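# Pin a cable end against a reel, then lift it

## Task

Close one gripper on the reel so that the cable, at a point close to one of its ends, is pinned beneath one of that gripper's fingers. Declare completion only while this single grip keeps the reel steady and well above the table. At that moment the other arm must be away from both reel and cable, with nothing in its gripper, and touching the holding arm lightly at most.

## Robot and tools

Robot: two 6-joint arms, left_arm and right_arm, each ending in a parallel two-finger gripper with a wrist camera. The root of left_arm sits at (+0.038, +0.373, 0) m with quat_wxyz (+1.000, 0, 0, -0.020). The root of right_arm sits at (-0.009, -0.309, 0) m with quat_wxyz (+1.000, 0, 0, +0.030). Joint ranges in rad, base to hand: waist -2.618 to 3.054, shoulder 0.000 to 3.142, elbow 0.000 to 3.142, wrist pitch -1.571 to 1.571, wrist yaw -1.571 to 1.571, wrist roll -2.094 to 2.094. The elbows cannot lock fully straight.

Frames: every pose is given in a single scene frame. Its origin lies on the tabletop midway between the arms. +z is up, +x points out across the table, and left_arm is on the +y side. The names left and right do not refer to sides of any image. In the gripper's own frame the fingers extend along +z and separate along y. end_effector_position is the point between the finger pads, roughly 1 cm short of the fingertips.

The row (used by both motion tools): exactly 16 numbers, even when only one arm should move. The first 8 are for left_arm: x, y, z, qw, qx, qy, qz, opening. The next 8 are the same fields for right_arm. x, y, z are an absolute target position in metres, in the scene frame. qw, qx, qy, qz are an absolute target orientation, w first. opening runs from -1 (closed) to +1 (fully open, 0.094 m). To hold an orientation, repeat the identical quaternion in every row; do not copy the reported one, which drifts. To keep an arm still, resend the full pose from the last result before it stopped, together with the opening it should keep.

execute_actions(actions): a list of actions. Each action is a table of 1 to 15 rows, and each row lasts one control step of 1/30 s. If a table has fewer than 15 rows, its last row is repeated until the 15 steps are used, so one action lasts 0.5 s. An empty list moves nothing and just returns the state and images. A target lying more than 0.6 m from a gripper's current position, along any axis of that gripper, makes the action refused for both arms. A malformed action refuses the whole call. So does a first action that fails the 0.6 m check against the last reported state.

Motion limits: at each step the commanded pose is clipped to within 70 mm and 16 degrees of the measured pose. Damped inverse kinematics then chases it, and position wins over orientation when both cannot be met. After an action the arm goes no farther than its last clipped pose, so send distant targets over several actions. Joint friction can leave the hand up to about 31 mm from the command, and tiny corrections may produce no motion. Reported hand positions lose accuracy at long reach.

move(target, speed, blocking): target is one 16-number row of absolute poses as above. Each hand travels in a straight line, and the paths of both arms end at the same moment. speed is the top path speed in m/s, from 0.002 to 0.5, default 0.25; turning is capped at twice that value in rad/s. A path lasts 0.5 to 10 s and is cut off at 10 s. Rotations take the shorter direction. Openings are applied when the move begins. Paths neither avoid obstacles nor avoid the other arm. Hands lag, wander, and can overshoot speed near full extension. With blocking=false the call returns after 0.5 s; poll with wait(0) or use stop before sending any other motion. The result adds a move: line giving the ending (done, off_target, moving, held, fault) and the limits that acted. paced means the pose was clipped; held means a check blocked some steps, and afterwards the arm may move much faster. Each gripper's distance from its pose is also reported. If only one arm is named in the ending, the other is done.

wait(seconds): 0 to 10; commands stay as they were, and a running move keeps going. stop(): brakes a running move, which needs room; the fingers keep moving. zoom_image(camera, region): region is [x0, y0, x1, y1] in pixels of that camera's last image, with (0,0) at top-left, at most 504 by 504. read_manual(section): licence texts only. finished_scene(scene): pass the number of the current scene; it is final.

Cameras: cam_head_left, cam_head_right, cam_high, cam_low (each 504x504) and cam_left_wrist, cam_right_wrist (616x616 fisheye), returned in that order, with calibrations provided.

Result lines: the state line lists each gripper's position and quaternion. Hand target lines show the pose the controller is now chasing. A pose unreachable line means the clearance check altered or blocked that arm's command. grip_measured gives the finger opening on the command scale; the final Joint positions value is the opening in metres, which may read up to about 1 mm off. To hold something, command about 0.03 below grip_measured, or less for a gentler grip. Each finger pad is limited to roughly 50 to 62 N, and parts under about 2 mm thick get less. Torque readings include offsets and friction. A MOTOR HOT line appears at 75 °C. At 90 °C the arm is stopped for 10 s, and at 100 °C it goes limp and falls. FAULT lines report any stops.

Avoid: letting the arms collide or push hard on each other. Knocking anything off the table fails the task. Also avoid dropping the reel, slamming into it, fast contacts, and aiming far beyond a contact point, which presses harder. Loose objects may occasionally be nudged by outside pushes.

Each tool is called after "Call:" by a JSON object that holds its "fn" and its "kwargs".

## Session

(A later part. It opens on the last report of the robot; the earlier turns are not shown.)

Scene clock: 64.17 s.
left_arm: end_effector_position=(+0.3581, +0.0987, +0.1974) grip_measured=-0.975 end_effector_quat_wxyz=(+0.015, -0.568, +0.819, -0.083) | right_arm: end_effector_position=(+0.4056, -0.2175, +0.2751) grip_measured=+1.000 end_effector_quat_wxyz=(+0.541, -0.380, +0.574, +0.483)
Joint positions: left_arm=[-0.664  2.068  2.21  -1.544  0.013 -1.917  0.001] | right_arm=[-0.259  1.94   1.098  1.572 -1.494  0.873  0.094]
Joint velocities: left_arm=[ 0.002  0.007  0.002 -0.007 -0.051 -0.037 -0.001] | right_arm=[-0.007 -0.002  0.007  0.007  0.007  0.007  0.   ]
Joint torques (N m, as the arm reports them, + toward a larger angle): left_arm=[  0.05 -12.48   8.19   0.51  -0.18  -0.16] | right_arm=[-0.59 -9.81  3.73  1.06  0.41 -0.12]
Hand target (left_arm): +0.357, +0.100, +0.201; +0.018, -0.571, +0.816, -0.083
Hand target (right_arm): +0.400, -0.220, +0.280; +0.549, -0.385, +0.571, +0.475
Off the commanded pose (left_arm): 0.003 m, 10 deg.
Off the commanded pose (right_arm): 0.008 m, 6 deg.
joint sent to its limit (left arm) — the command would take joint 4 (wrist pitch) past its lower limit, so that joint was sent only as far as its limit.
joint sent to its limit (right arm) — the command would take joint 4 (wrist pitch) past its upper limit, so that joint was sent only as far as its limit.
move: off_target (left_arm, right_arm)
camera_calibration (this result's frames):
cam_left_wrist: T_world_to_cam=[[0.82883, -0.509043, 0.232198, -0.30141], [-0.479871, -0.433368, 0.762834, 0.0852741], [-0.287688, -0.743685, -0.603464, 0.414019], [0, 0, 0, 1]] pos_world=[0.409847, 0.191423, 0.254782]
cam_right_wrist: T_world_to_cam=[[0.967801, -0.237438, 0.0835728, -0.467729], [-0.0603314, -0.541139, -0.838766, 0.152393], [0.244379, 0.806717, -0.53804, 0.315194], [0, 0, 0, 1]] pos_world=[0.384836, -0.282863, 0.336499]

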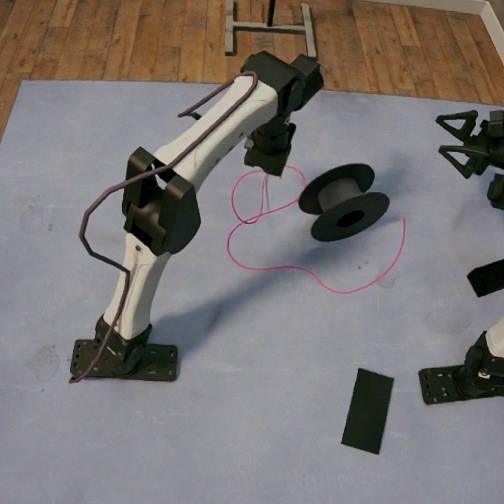

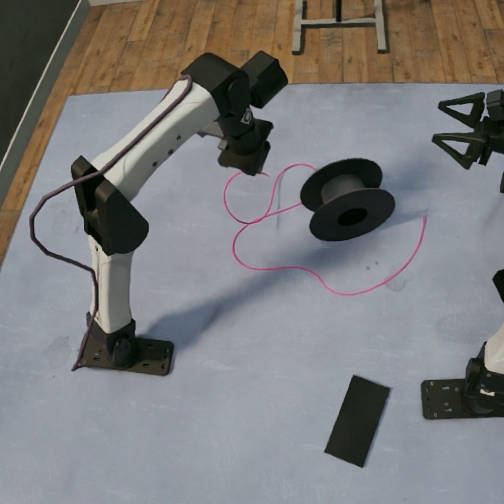

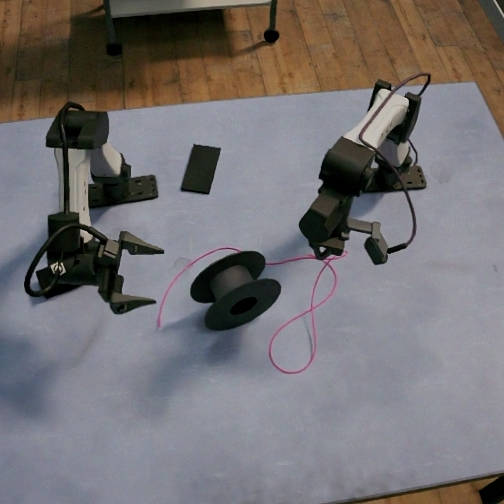

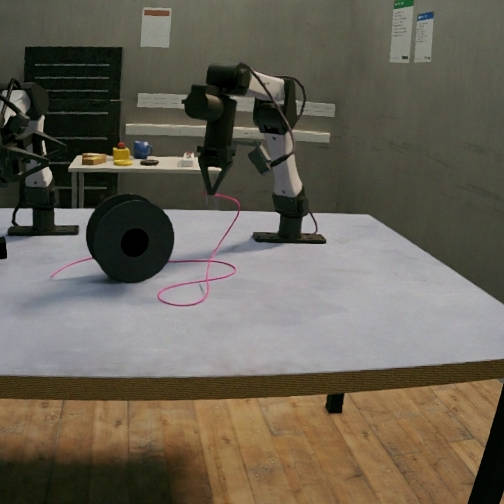

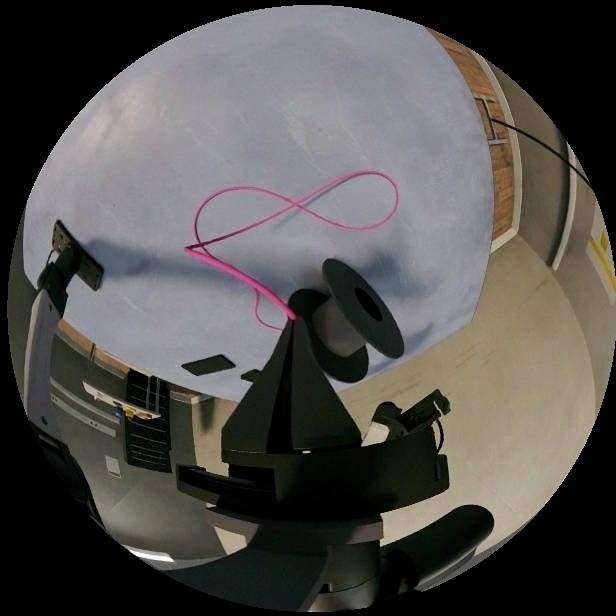

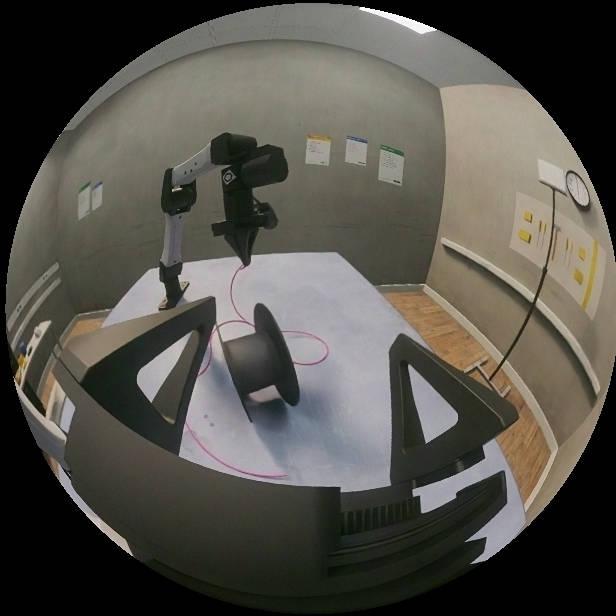

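Call:
{"fn": "move", "kwargs": {"target": [0.40,0.12,0.005,0,0.574,-0.819,0,-1,0.40,-0.22,0.28,0.553,-0.389,0.53,0.511,1], "speed": 0.12}}

Call:
{"fn": "move", "kwargs": {"target": [0.40,0.12,0.03,0,0.574,-0.819,0,-0.2,0.40,-0.22,0.28,0.553,-0.389,0.53,0.511,1], "speed": 0.05}}

Call:
{"fn": "move", "kwargs": {"target": [0.41,0.19,0.07,0,0.574,-0.819,0,-0.2,0.40,-0.22,0.28,0.553,-0.389,0.53,0.511,1], "speed": 0.15}}

Scene clock: 83.07 s.
left_arm: end_effector_position=(+0.4018, +0.1132, +0.0150) grip_measured=-0.975 end_effector_quat_wxyz=(-0.001, -0.575, +0.818, -0.013) | right_arm: end_effector_position=(+0.4056, -0.2175, +0.2751) grip_measured=+1.000 end_effector_quat_wxyz=(+0.540, -0.380, +0.574, +0.483)
Joint positions: left_arm=[-0.577  2.29   1.846 -1.103  0.01  -1.843  0.001] | right_arm=[-0.259  1.94   1.098  1.572 -1.494  0.873  0.094]
Joint velocities: left_arm=[ 0.002 -0.007 -0.007  0.022  0.066  0.007  0.   ] | right_arm=[-0.002 -0.007  0.002 -0.037 -0.066  0.022  0.   ]
Joint torques (N m, as the arm reports them, + toward a larger angle): left_arm=[  0.78 -12.91   6.12   0.36  -0.25   0.05] | right_arm=[-0.6  -9.83  3.76  1.06  0.41 -0.13]
Hand target (left_arm): +0.401, +0.120, +0.004; +0.000, -0.575, +0.818, -0.000
Hand target (right_arm): +0.400, -0.220, +0.280; +0.549, -0.385, +0.571, +0.475
Off the commanded pose (left_arm): 0.012 m, 1 deg.
Off the commanded pose (right_arm): 0.008 m, 6 deg.
joint sent to its limit (right arm) — the command would take joint 4 (wrist pitch) past its upper limit, so that joint was sent only as far as its limit.
move: off_target (left_arm, right_arm)
camera_calibration (this result's frames):
cam_left_wrist: T_world_to_cam=[[0.853266, -0.513453, 0.0911194, -0.295036], [-0.390431, -0.513185, 0.764333, 0.224777], [-0.345688, -0.687755, -0.638351, 0.344712], [0, 0, 0, 1]] pos_world=[0.458666, 0.200942, 0.0751264]
cam_right_wrist: T_world_to_cam=[[0.967836, -0.237427, 0.0831932, -0.467637], [-0.0606299, -0.541059, -0.838796, 0.15254], [0.244165, 0.806773, -0.538052, 0.315296], [0, 0, 0, 1]] pos_world=[0.38486, -0.282869, 0.3365]

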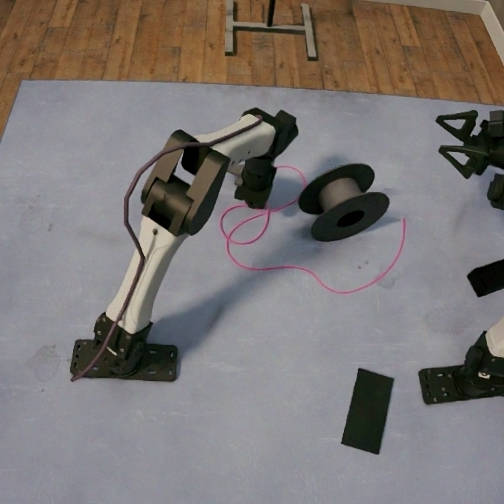

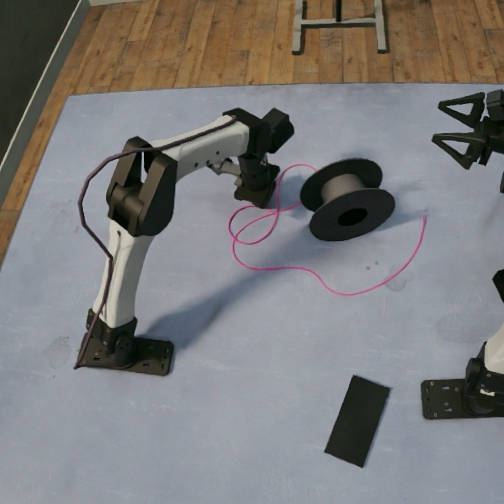

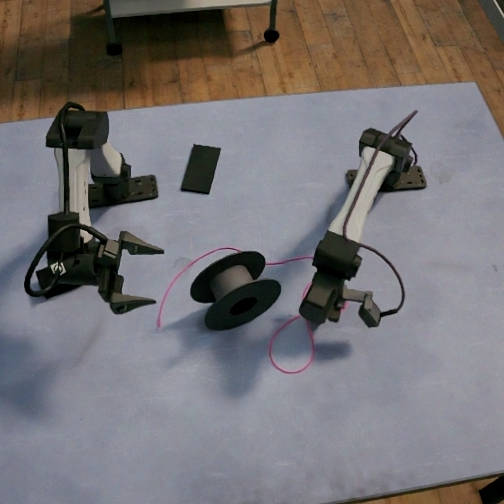

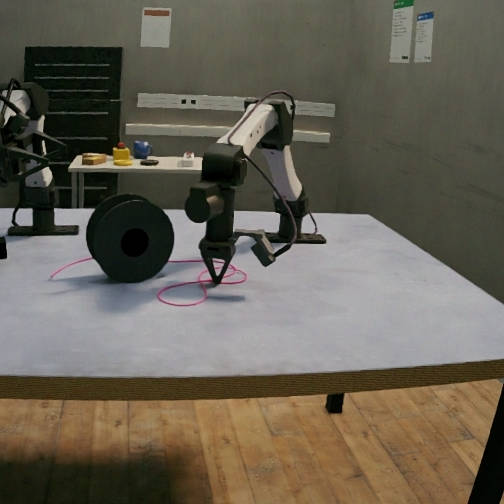

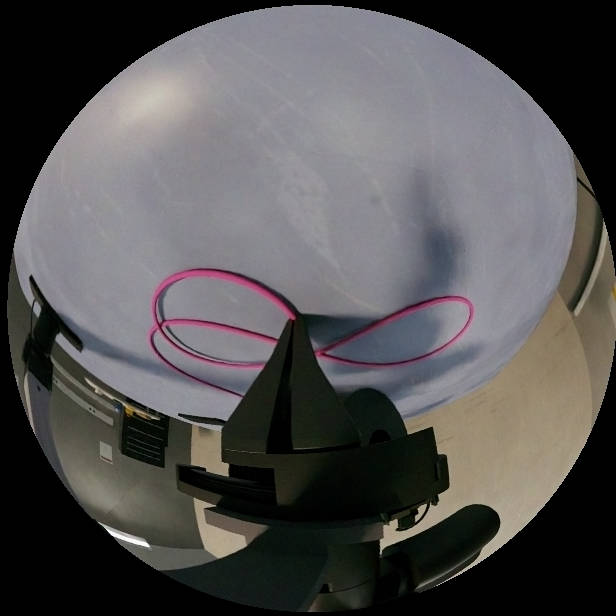

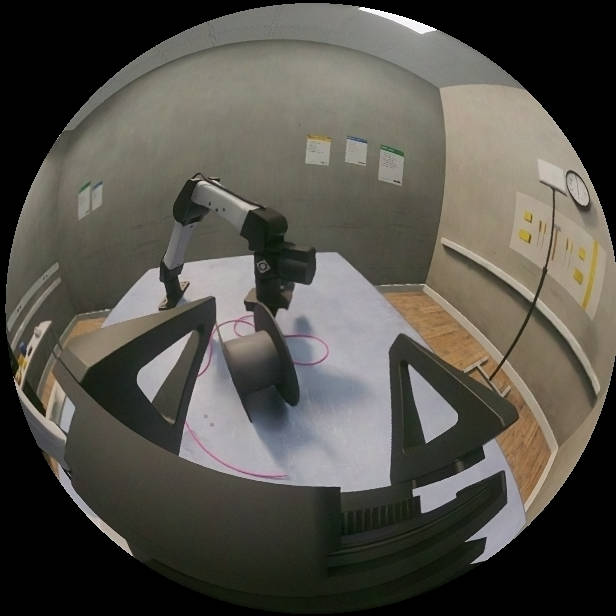

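Scene clock: 84.40 s.
left_arm: end_effector_position=(+0.3954, +0.1177, +0.0213) grip_measured=-0.201 end_effector_quat_wxyz=(-0.007, -0.575, +0.818, +0.004) | right_arm: end_effector_position=(+0.4056, -0.2175, +0.2751) grip_measured=+1.000 end_effector_quat_wxyz=(+0.540, -0.380, +0.574, +0.483)
Joint positions: left_arm=[-0.577  2.29   1.872 -1.165  0.01  -1.842  0.038] | right_arm=[-0.259  1.94   1.098  1.572 -1.494  0.873  0.094]
Joint velocities: left_arm=[-0.017 -0.007 -0.002  0.022 -0.139  0.037  0.   ] | right_arm=[ 0.002  0.002 -0.022  0.007 -0.022  0.007  0.   ]
Joint torques (N m, as the arm reports them, + toward a larger angle): left_arm=[  0.58 -15.38   8.6    0.17  -0.24   0.05] | right_arm=[-0.58 -9.83  3.75  1.06  0.41 -0.13]
Hand target (left_arm): +0.400, +0.120, +0.030; +0.000, -0.574, +0.819, -0.000
Hand target (right_arm): +0.400, -0.220, +0.280; +0.549, -0.385, +0.571, +0.475
Off the commanded pose (left_arm): 0.010 m, 1 deg.
Off the commanded pose (right_arm): 0.008 m, 6 deg.
joint sent to its limit (right arm) — the command would take joint 4 (wrist pitch) past its upper limit, so that joint was sent only as far as its limit.
move: off_target (right_arm)
camera_calibration (this result's frames):
cam_left_wrist: T_world_to_cam=[[0.854855, -0.515975, 0.0547101, -0.287468], [-0.368194, -0.52894, 0.764628, 0.212789], [-0.36559, -0.67379, -0.642146, 0.355987], [0, 0, 0, 1]] pos_world=[0.454236, 0.204086, 0.0816189]
cam_right_wrist: T_world_to_cam=[[0.967836, -0.237427, 0.0831932, -0.467637], [-0.0606299, -0.541059, -0.838796, 0.15254], [0.244165, 0.806773, -0.538052, 0.315296], [0, 0, 0, 1]] pos_world=[0.38486, -0.282869, 0.3365]

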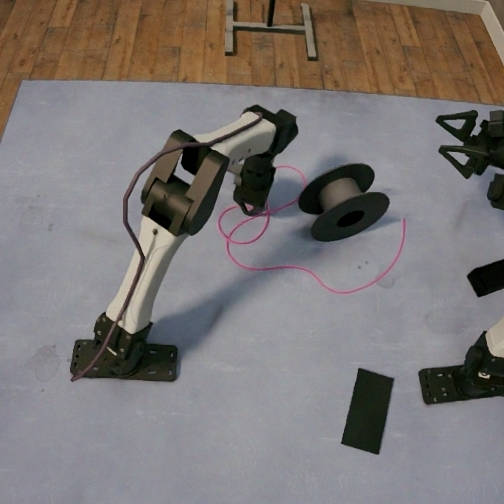

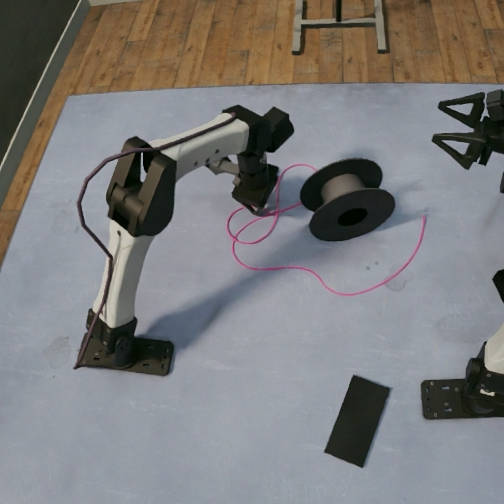

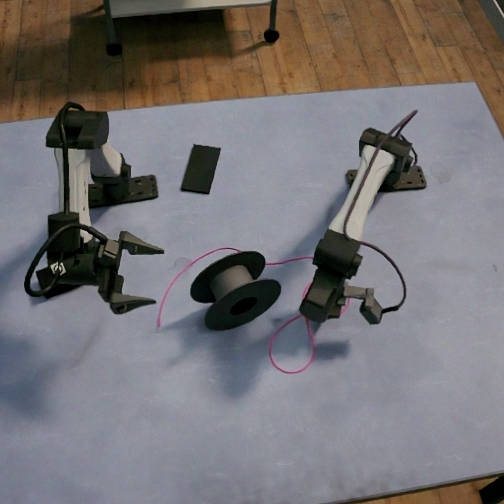

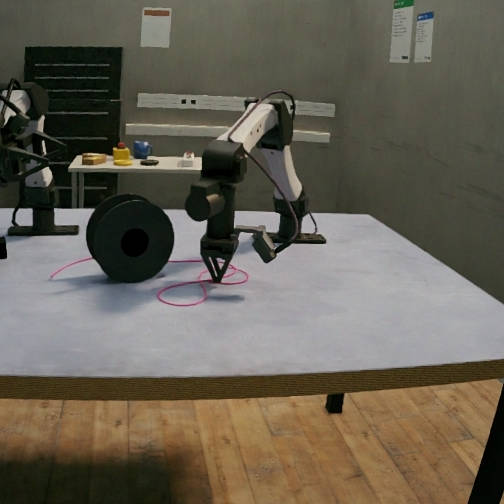

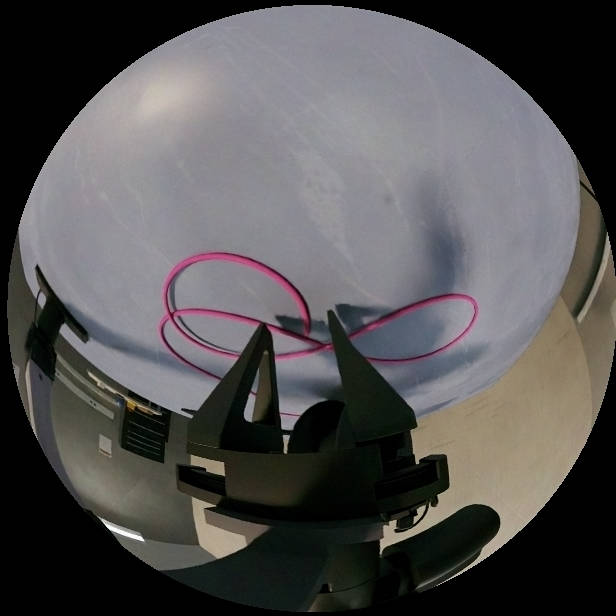

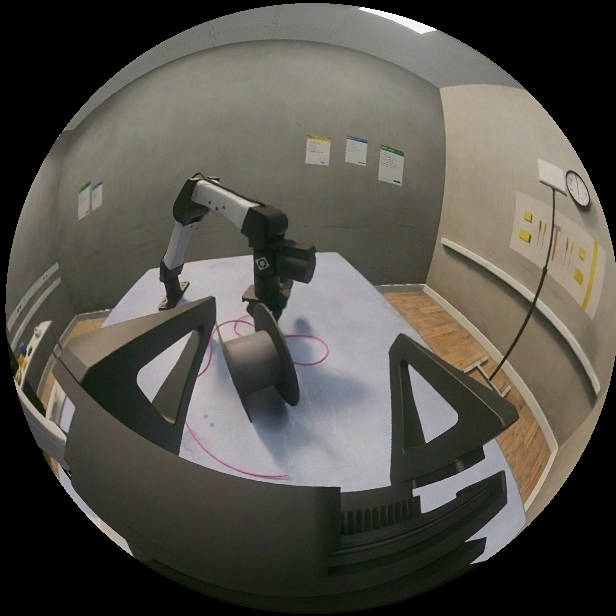

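Scene clock: 85.47 s.
left_arm: end_effector_position=(+0.4187, +0.1851, +0.0737) grip_measured=-0.201 end_effector_quat_wxyz=(+0.005, -0.578, +0.816, -0.015) | right_arm: end_effector_position=(+0.4056, -0.2175, +0.2751) grip_measured=+1.000 end_effector_quat_wxyz=(+0.541, -0.380, +0.574, +0.483)
Joint positions: left_arm=[-0.417  2.152  1.854 -1.242  0.005 -1.689  0.038] | right_arm=[-0.259  1.94   1.098  1.572 -1.494  0.873  0.094]
Joint velocities: left_arm=[-0.002  0.002 -0.012 -0.037 -0.037  0.007 -0.001] | right_arm=[-0.002 -0.007 -0.002 -0.051 -0.066  0.022  0.   ]
Joint torques (N m, as the arm reports them, + toward a larger angle): left_arm=[  0.28 -13.98   5.53   0.24  -0.23   0.03] | right_arm=[-0.58 -9.82  3.75  1.05  0.41 -0.12]
Hand target (left_arm): +0.411, +0.191, +0.070; +0.002, -0.574, +0.819, +0.000
Hand target (right_arm): +0.400, -0.220, +0.280; +0.549, -0.385, +0.571, +0.474
Off the commanded pose (left_arm): 0.011 m, 2 deg.
Off the commanded pose (right_arm): 0.008 m, 6 deg.
joint sent to its limit (right arm) — the command would take joint 4 (wrist pitch) past its upper limit, so that joint was sent only as far as its limit.
move: off_target (left_arm, right_arm)
camera_calibration (this result's frames):
cam_left_wrist: T_world_to_cam=[[0.855337, -0.508432, 0.0994783, -0.280376], [-0.396372, -0.518589, 0.757598, 0.227366], [-0.333599, -0.687432, -0.645097, 0.4329], [0, 0, 0, 1]] pos_world=[0.474352, 0.272946, 0.134902]
cam_right_wrist: T_world_to_cam=[[0.967801, -0.237438, 0.0835728, -0.467729], [-0.0603314, -0.541139, -0.838766, 0.152393], [0.244379, 0.806717, -0.53804, 0.315194], [0, 0, 0, 1]] pos_world=[0.384836, -0.282863, 0.336499]

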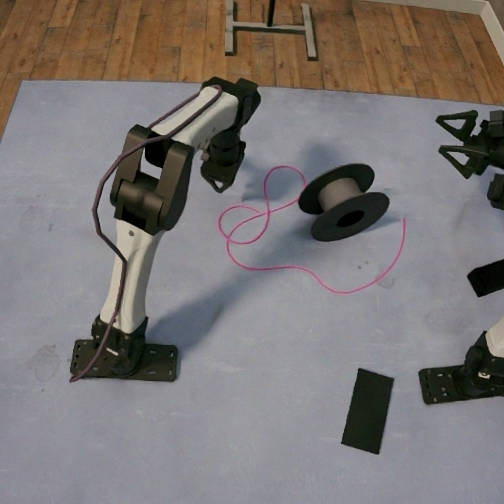

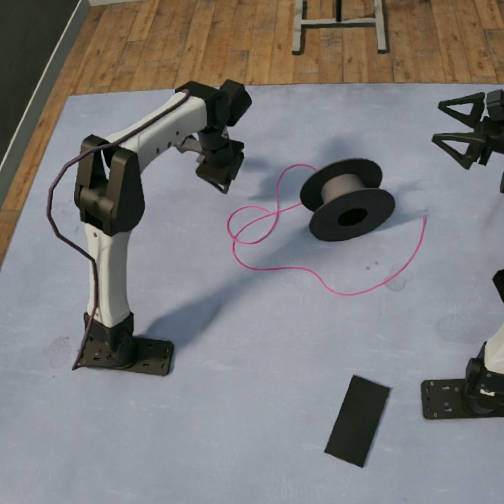

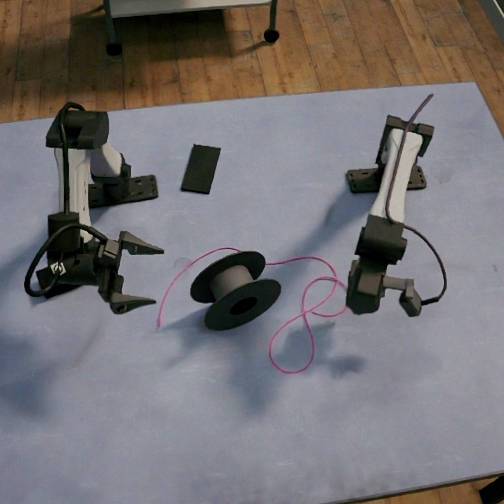

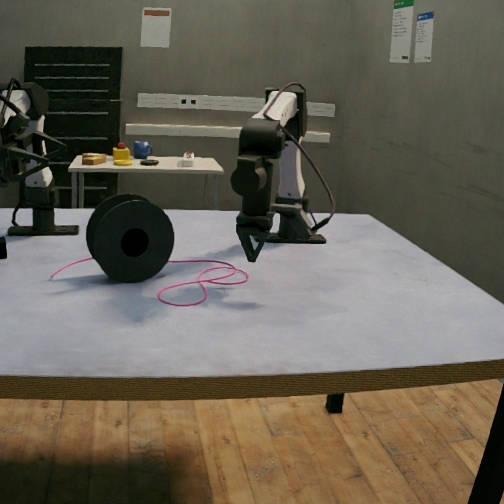

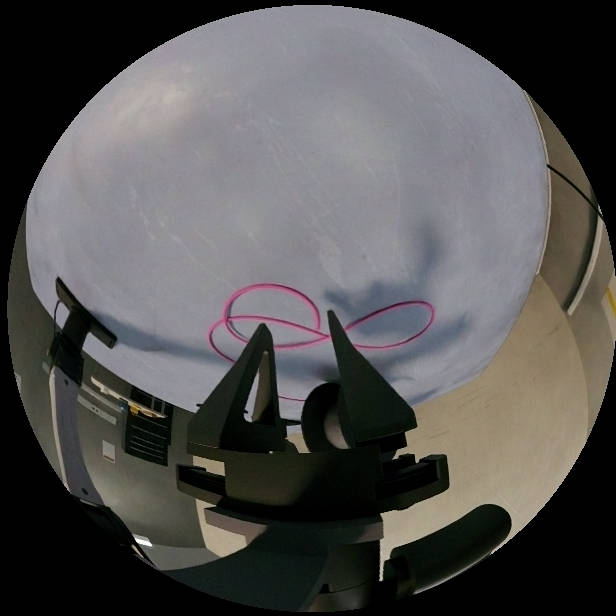

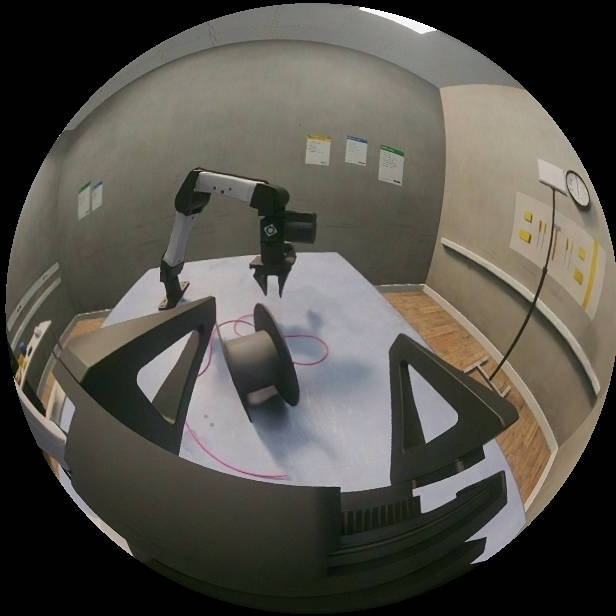

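Call:
{"fn": "move", "kwargs": {"target": [0.39,0.18,-0.004,0,0.66,-0.751,0,-0.3,0.40,-0.22,0.28,0.553,-0.389,0.53,0.511,1], "speed": 0.07}}

Scene clock: 97.67 s.
left_arm: end_effector_position=(+0.3980, +0.1790, +0.0145) grip_measured=-0.299 end_effector_quat_wxyz=(+0.002, -0.659, +0.752, -0.013) | right_arm: end_effector_position=(+0.4056, -0.2175, +0.2751) grip_measured=+1.000 end_effector_quat_wxyz=(+0.540, -0.380, +0.574, +0.483)
Joint positions: left_arm=[-0.453  2.138  1.592 -1.     0.005 -1.932  0.033] | right_arm=[-0.259  1.94   1.098  1.572 -1.494  0.873  0.094]
Joint velocities: left_arm=[-0.002  0.002 -0.007 -0.037  0.037 -0.022 -0.   ] | right_arm=[ 0.007 -0.002 -0.002 -0.051  0.051  0.022  0.   ]
Joint torques (N m, as the arm reports them, + toward a larger angle): left_arm=[ -0.42 -11.09   3.6    0.59  -0.17  -0.16] | right_arm=[-0.6  -9.83  3.72  1.06  0.42 -0.13]
Hand target (left_arm): +0.390, +0.180, -0.004; -0.001, -0.660, +0.751, +0.001
Hand target (right_arm): +0.400, -0.220, +0.280; +0.549, -0.385, +0.571, +0.475
Off the commanded pose (left_arm): 0.020 m, 2 deg.
Off the commanded pose (right_arm): 0.008 m, 6 deg.
joint sent to its limit (right arm) — the command would take joint 4 (wrist pitch) past its upper limit, so that joint was sent only as far as its limit.
move: off_target (left_arm, right_arm)
camera_calibration (this result's frames):
cam_left_wrist: T_world_to_cam=[[0.942254, -0.321706, 0.093071, -0.327808], [-0.275285, -0.585751, 0.762308, 0.224557], [-0.190722, -0.743909, -0.640487, 0.33676], [0, 0, 0, 1]] pos_world=[0.434924, 0.276596, 0.0750183]
cam_right_wrist: T_world_to_cam=[[0.967836, -0.237427, 0.0831932, -0.467637], [-0.0606299, -0.541059, -0.838796, 0.15254], [0.244165, 0.806773, -0.538052, 0.315296], [0, 0, 0, 1]] pos_world=[0.38486, -0.282869, 0.3365]

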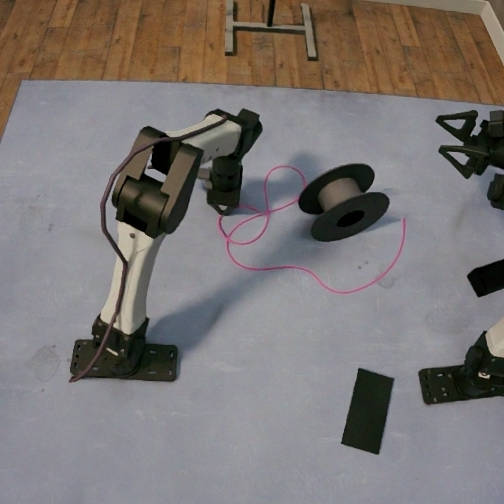

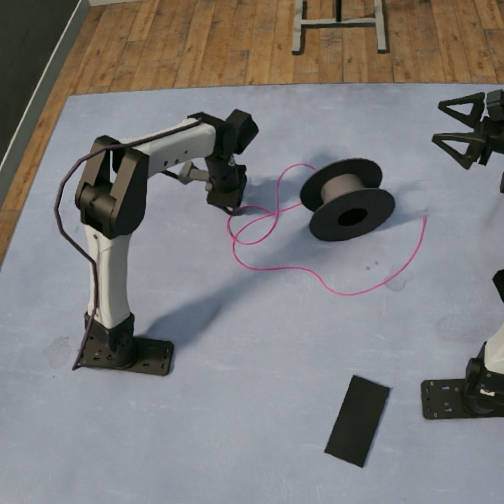

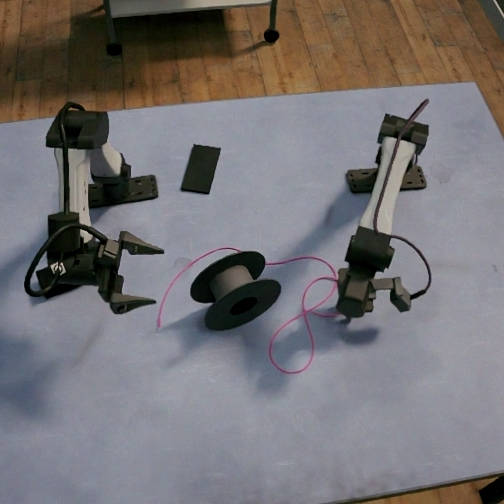

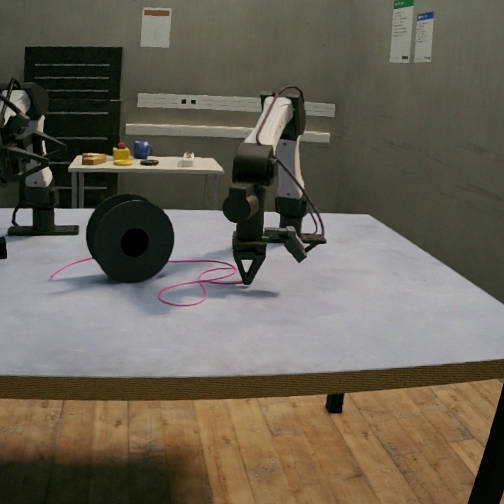

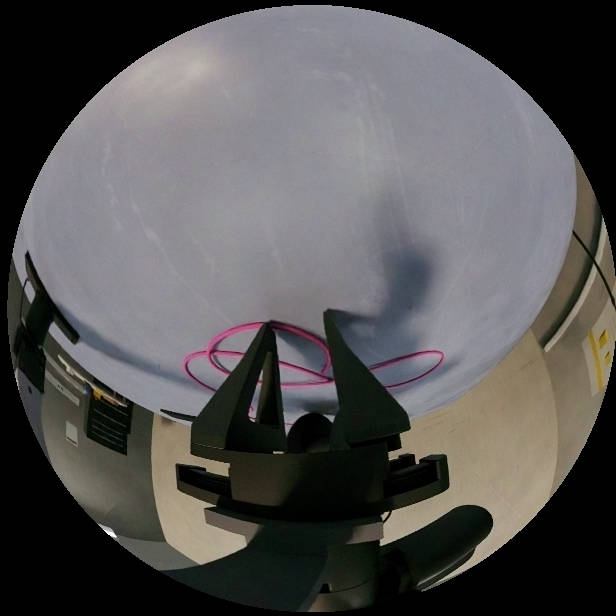

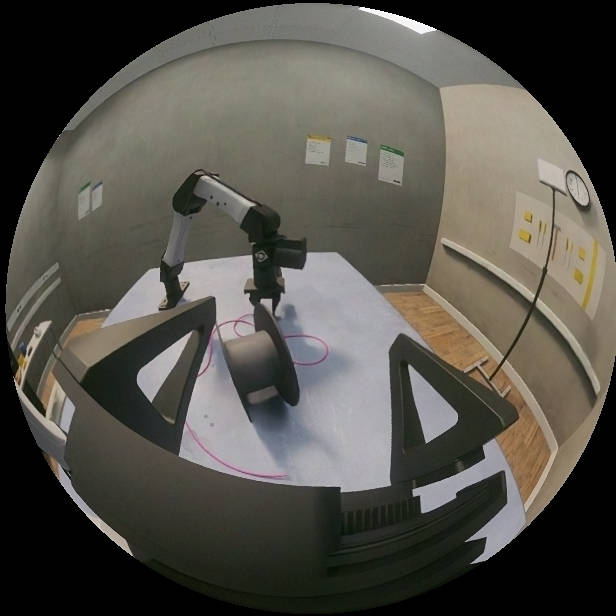

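Call:
{"fn": "move", "kwargs": {"target": [0.388,0.165,0.035,0,0.66,-0.751,0,-0.3,0.40,-0.22,0.28,0.553,-0.389,0.53,0.511,1], "speed": 0.07}}

Call:
{"fn": "move", "kwargs": {"target": [0.385,0.16,-0.006,0,0.66,-0.751,0,-0.3,0.40,-0.22,0.28,0.553,-0.389,0.53,0.511,1], "speed": 0.05}}

Scene clock: 104.70 s.
left_arm: end_effector_position=(+0.3870, +0.1679, +0.0303) grip_measured=-0.299 end_effector_quat_wxyz=(-0.003, -0.660, +0.752, +0.002) | right_arm: end_effector_position=(+0.4056, -0.2175, +0.2751) grip_measured=+1.000 end_effector_quat_wxyz=(+0.541, -0.380, +0.574, +0.483)
Joint positions: left_arm=[-0.49   2.135  1.653 -1.095  0.005 -1.97   0.033] | right_arm=[-0.259  1.94   1.098  1.572 -1.494  0.873  0.094]
Joint velocities: left_arm=[ 0.002 -0.002  0.002 -0.007 -0.037 -0.037 -0.001] | right_arm=[ 0.007  0.007 -0.002 -0.007 -0.007  0.022  0.   ]
Joint torques (N m, as the arm reports them, + toward a larger angle): left_arm=[ -0.3  -13.03   8.62   0.16  -0.2   -0.15] | right_arm=[-0.6  -9.81  3.78  1.06  0.41 -0.11]
Hand target (left_arm): +0.388, +0.165, +0.035; -0.001, -0.660, +0.751, -0.000
Hand target (right_arm): +0.400, -0.220, +0.280; +0.549, -0.385, +0.571, +0.474
Off the commanded pose (left_arm): 0.006 m, 0 deg.
Off the commanded pose (right_arm): 0.008 m, 6 deg.
joint sent to its limit (right arm) — the command would take joint 4 (wrist pitch) past its upper limit, so that joint was sent only as far as its limit.
move: off_target (right_arm)
camera_calibration (this result's frames):
cam_left_wrist: T_world_to_cam=[[0.944911, -0.321444, 0.0617742, -0.322592], [-0.253081, -0.597767, 0.760674, 0.196521], [-0.207587, -0.734403, -0.646189, 0.341599], [0, 0, 0, 1]] pos_world=[0.425468, 0.26465, 0.0911772]
cam_right_wrist: T_world_to_cam=[[0.967801, -0.237438, 0.0835728, -0.467729], [-0.0603314, -0.541139, -0.838766, 0.152393], [0.244379, 0.806717, -0.53804, 0.315194], [0, 0, 0, 1]] pos_world=[0.384836, -0.282863, 0.336499]

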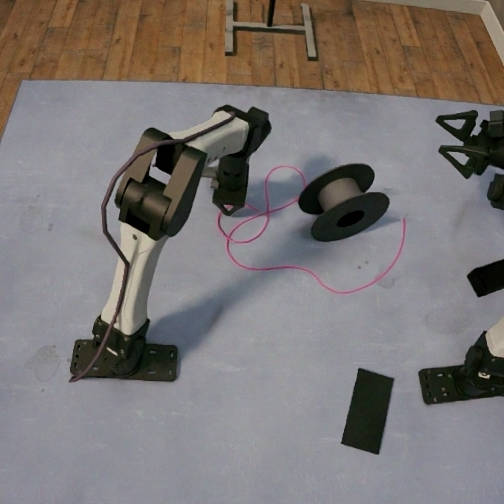

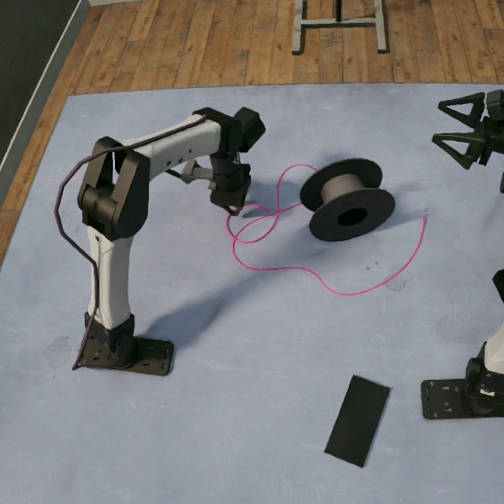

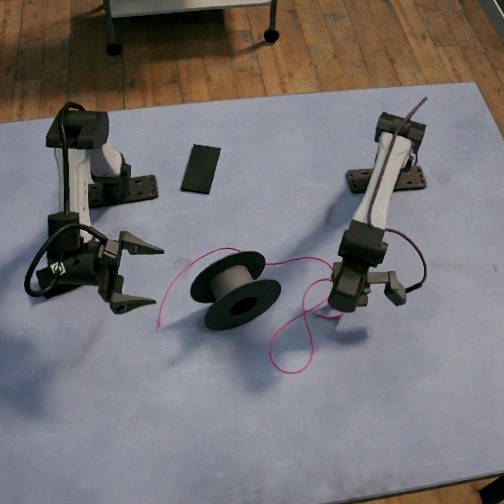

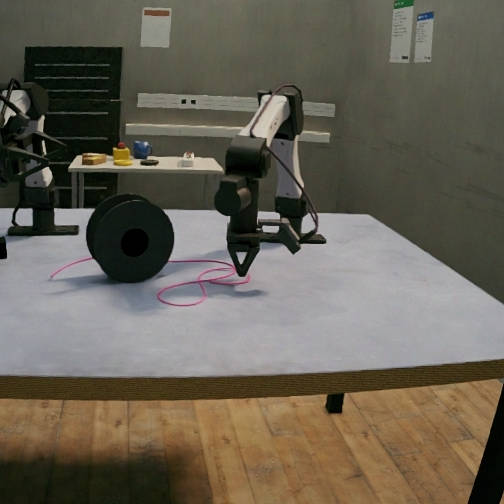

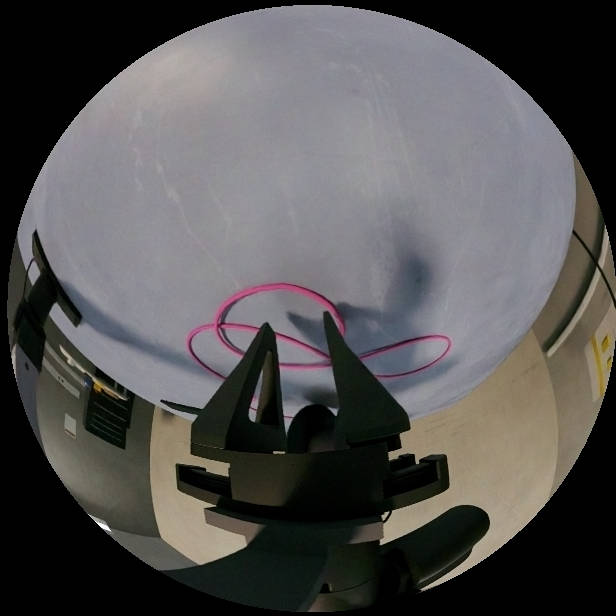

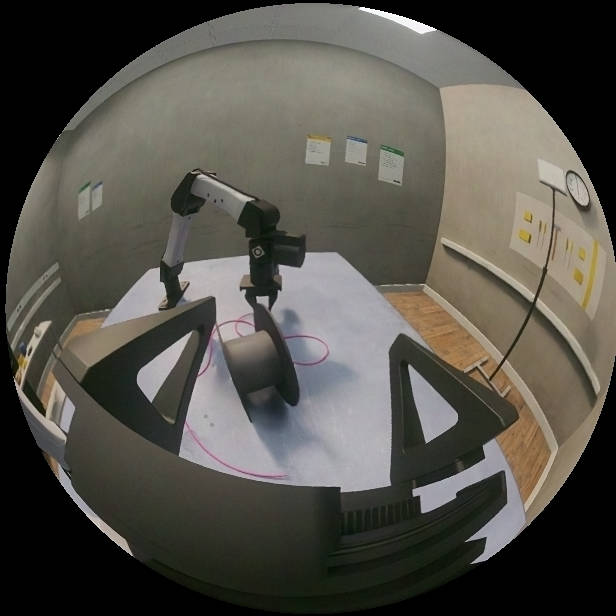

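Scene clock: 106.03 s.
left_arm: end_effector_position=(+0.3930, +0.1595, +0.0126) grip_measured=-0.299 end_effector_quat_wxyz=(+0.004, -0.660, +0.751, -0.018) | right_arm: end_effector_position=(+0.4056, -0.2175, +0.2751) grip_measured=+1.000 end_effector_quat_wxyz=(+0.540, -0.380, +0.575, +0.483)
Joint positions: left_arm=[-0.501  2.15   1.603 -0.988  0.004 -1.983  0.033] | right_arm=[-0.259  1.94   1.098  1.572 -1.494  0.874  0.094]
Joint velocities: left_arm=[-0.012  0.012  0.017  0.037  0.051 -0.022 -0.   ] | right_arm=[-0.007 -0.012  0.007  0.037 -0.007  0.022  0.   ]
Joint torques (N m, as the arm reports them, + toward a larger angle): left_arm=[ -0.5  -10.31   4.92   0.48  -0.16  -0.2 ] | right_arm=[-0.6  -9.88  3.74  1.06  0.42 -0.1 ]
Hand target (left_arm): +0.384, +0.160, -0.006; -0.000, -0.660, +0.751, +0.000
Hand target (right_arm): +0.400, -0.220, +0.280; +0.549, -0.385, +0.571, +0.475
Off the commanded pose (left_arm): 0.020 m, 2 deg.
Off the commanded pose (right_arm): 0.008 m, 6 deg.
joint sent to its limit (right arm) — the command would take joint 4 (wrist pitch) past its upper limit, so that joint was sent only as far as its limit.
move: off_target (left_arm, right_arm)
camera_calibration (this result's frames):
cam_left_wrist: T_world_to_cam=[[0.942608, -0.317555, 0.103194, -0.330047], [-0.279806, -0.582577, 0.763095, 0.21451], [-0.182206, -0.748173, -0.637995, 0.317381], [0, 0, 0, 1]] pos_world=[0.428955, 0.257616, 0.0728553]
cam_right_wrist: T_world_to_cam=[[0.967872, -0.237416, 0.0828136, -0.467544], [-0.0609285, -0.540979, -0.838826, 0.152687], [0.243951, 0.80683, -0.538064, 0.315399], [0, 0, 0, 1]] pos_world=[0.384884, -0.282875, 0.336501]

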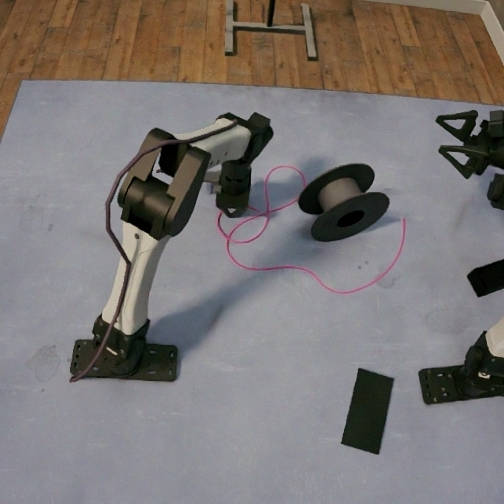

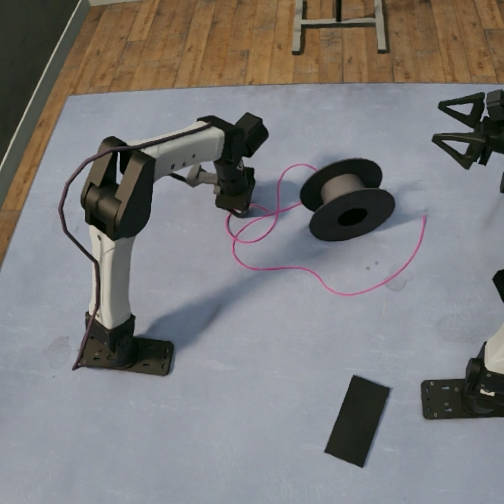

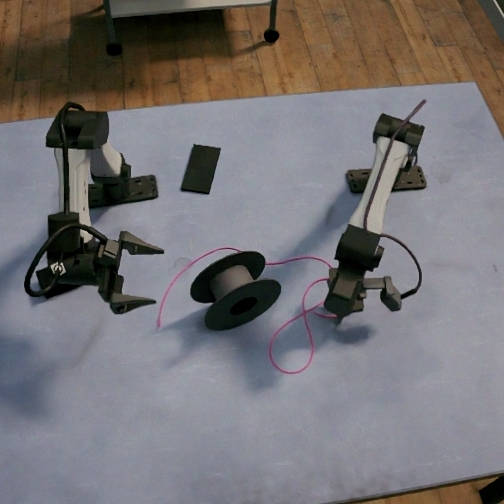

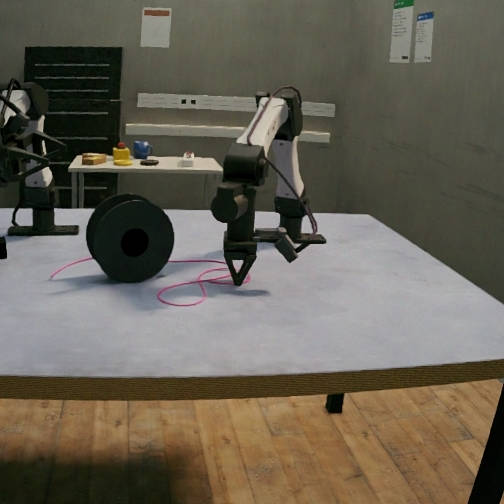

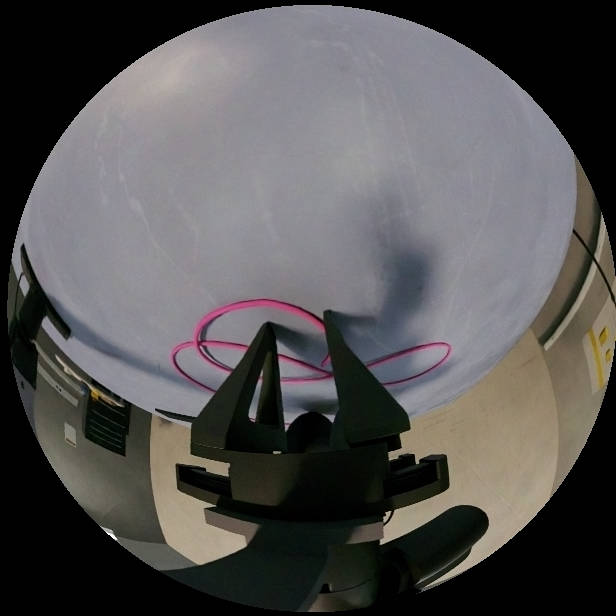

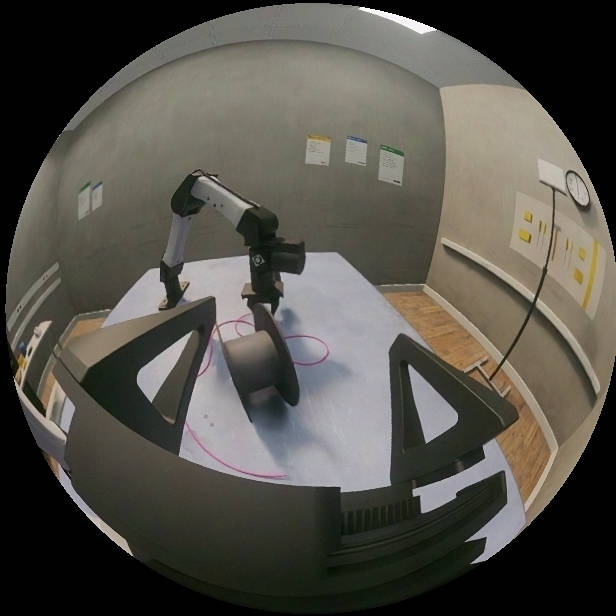

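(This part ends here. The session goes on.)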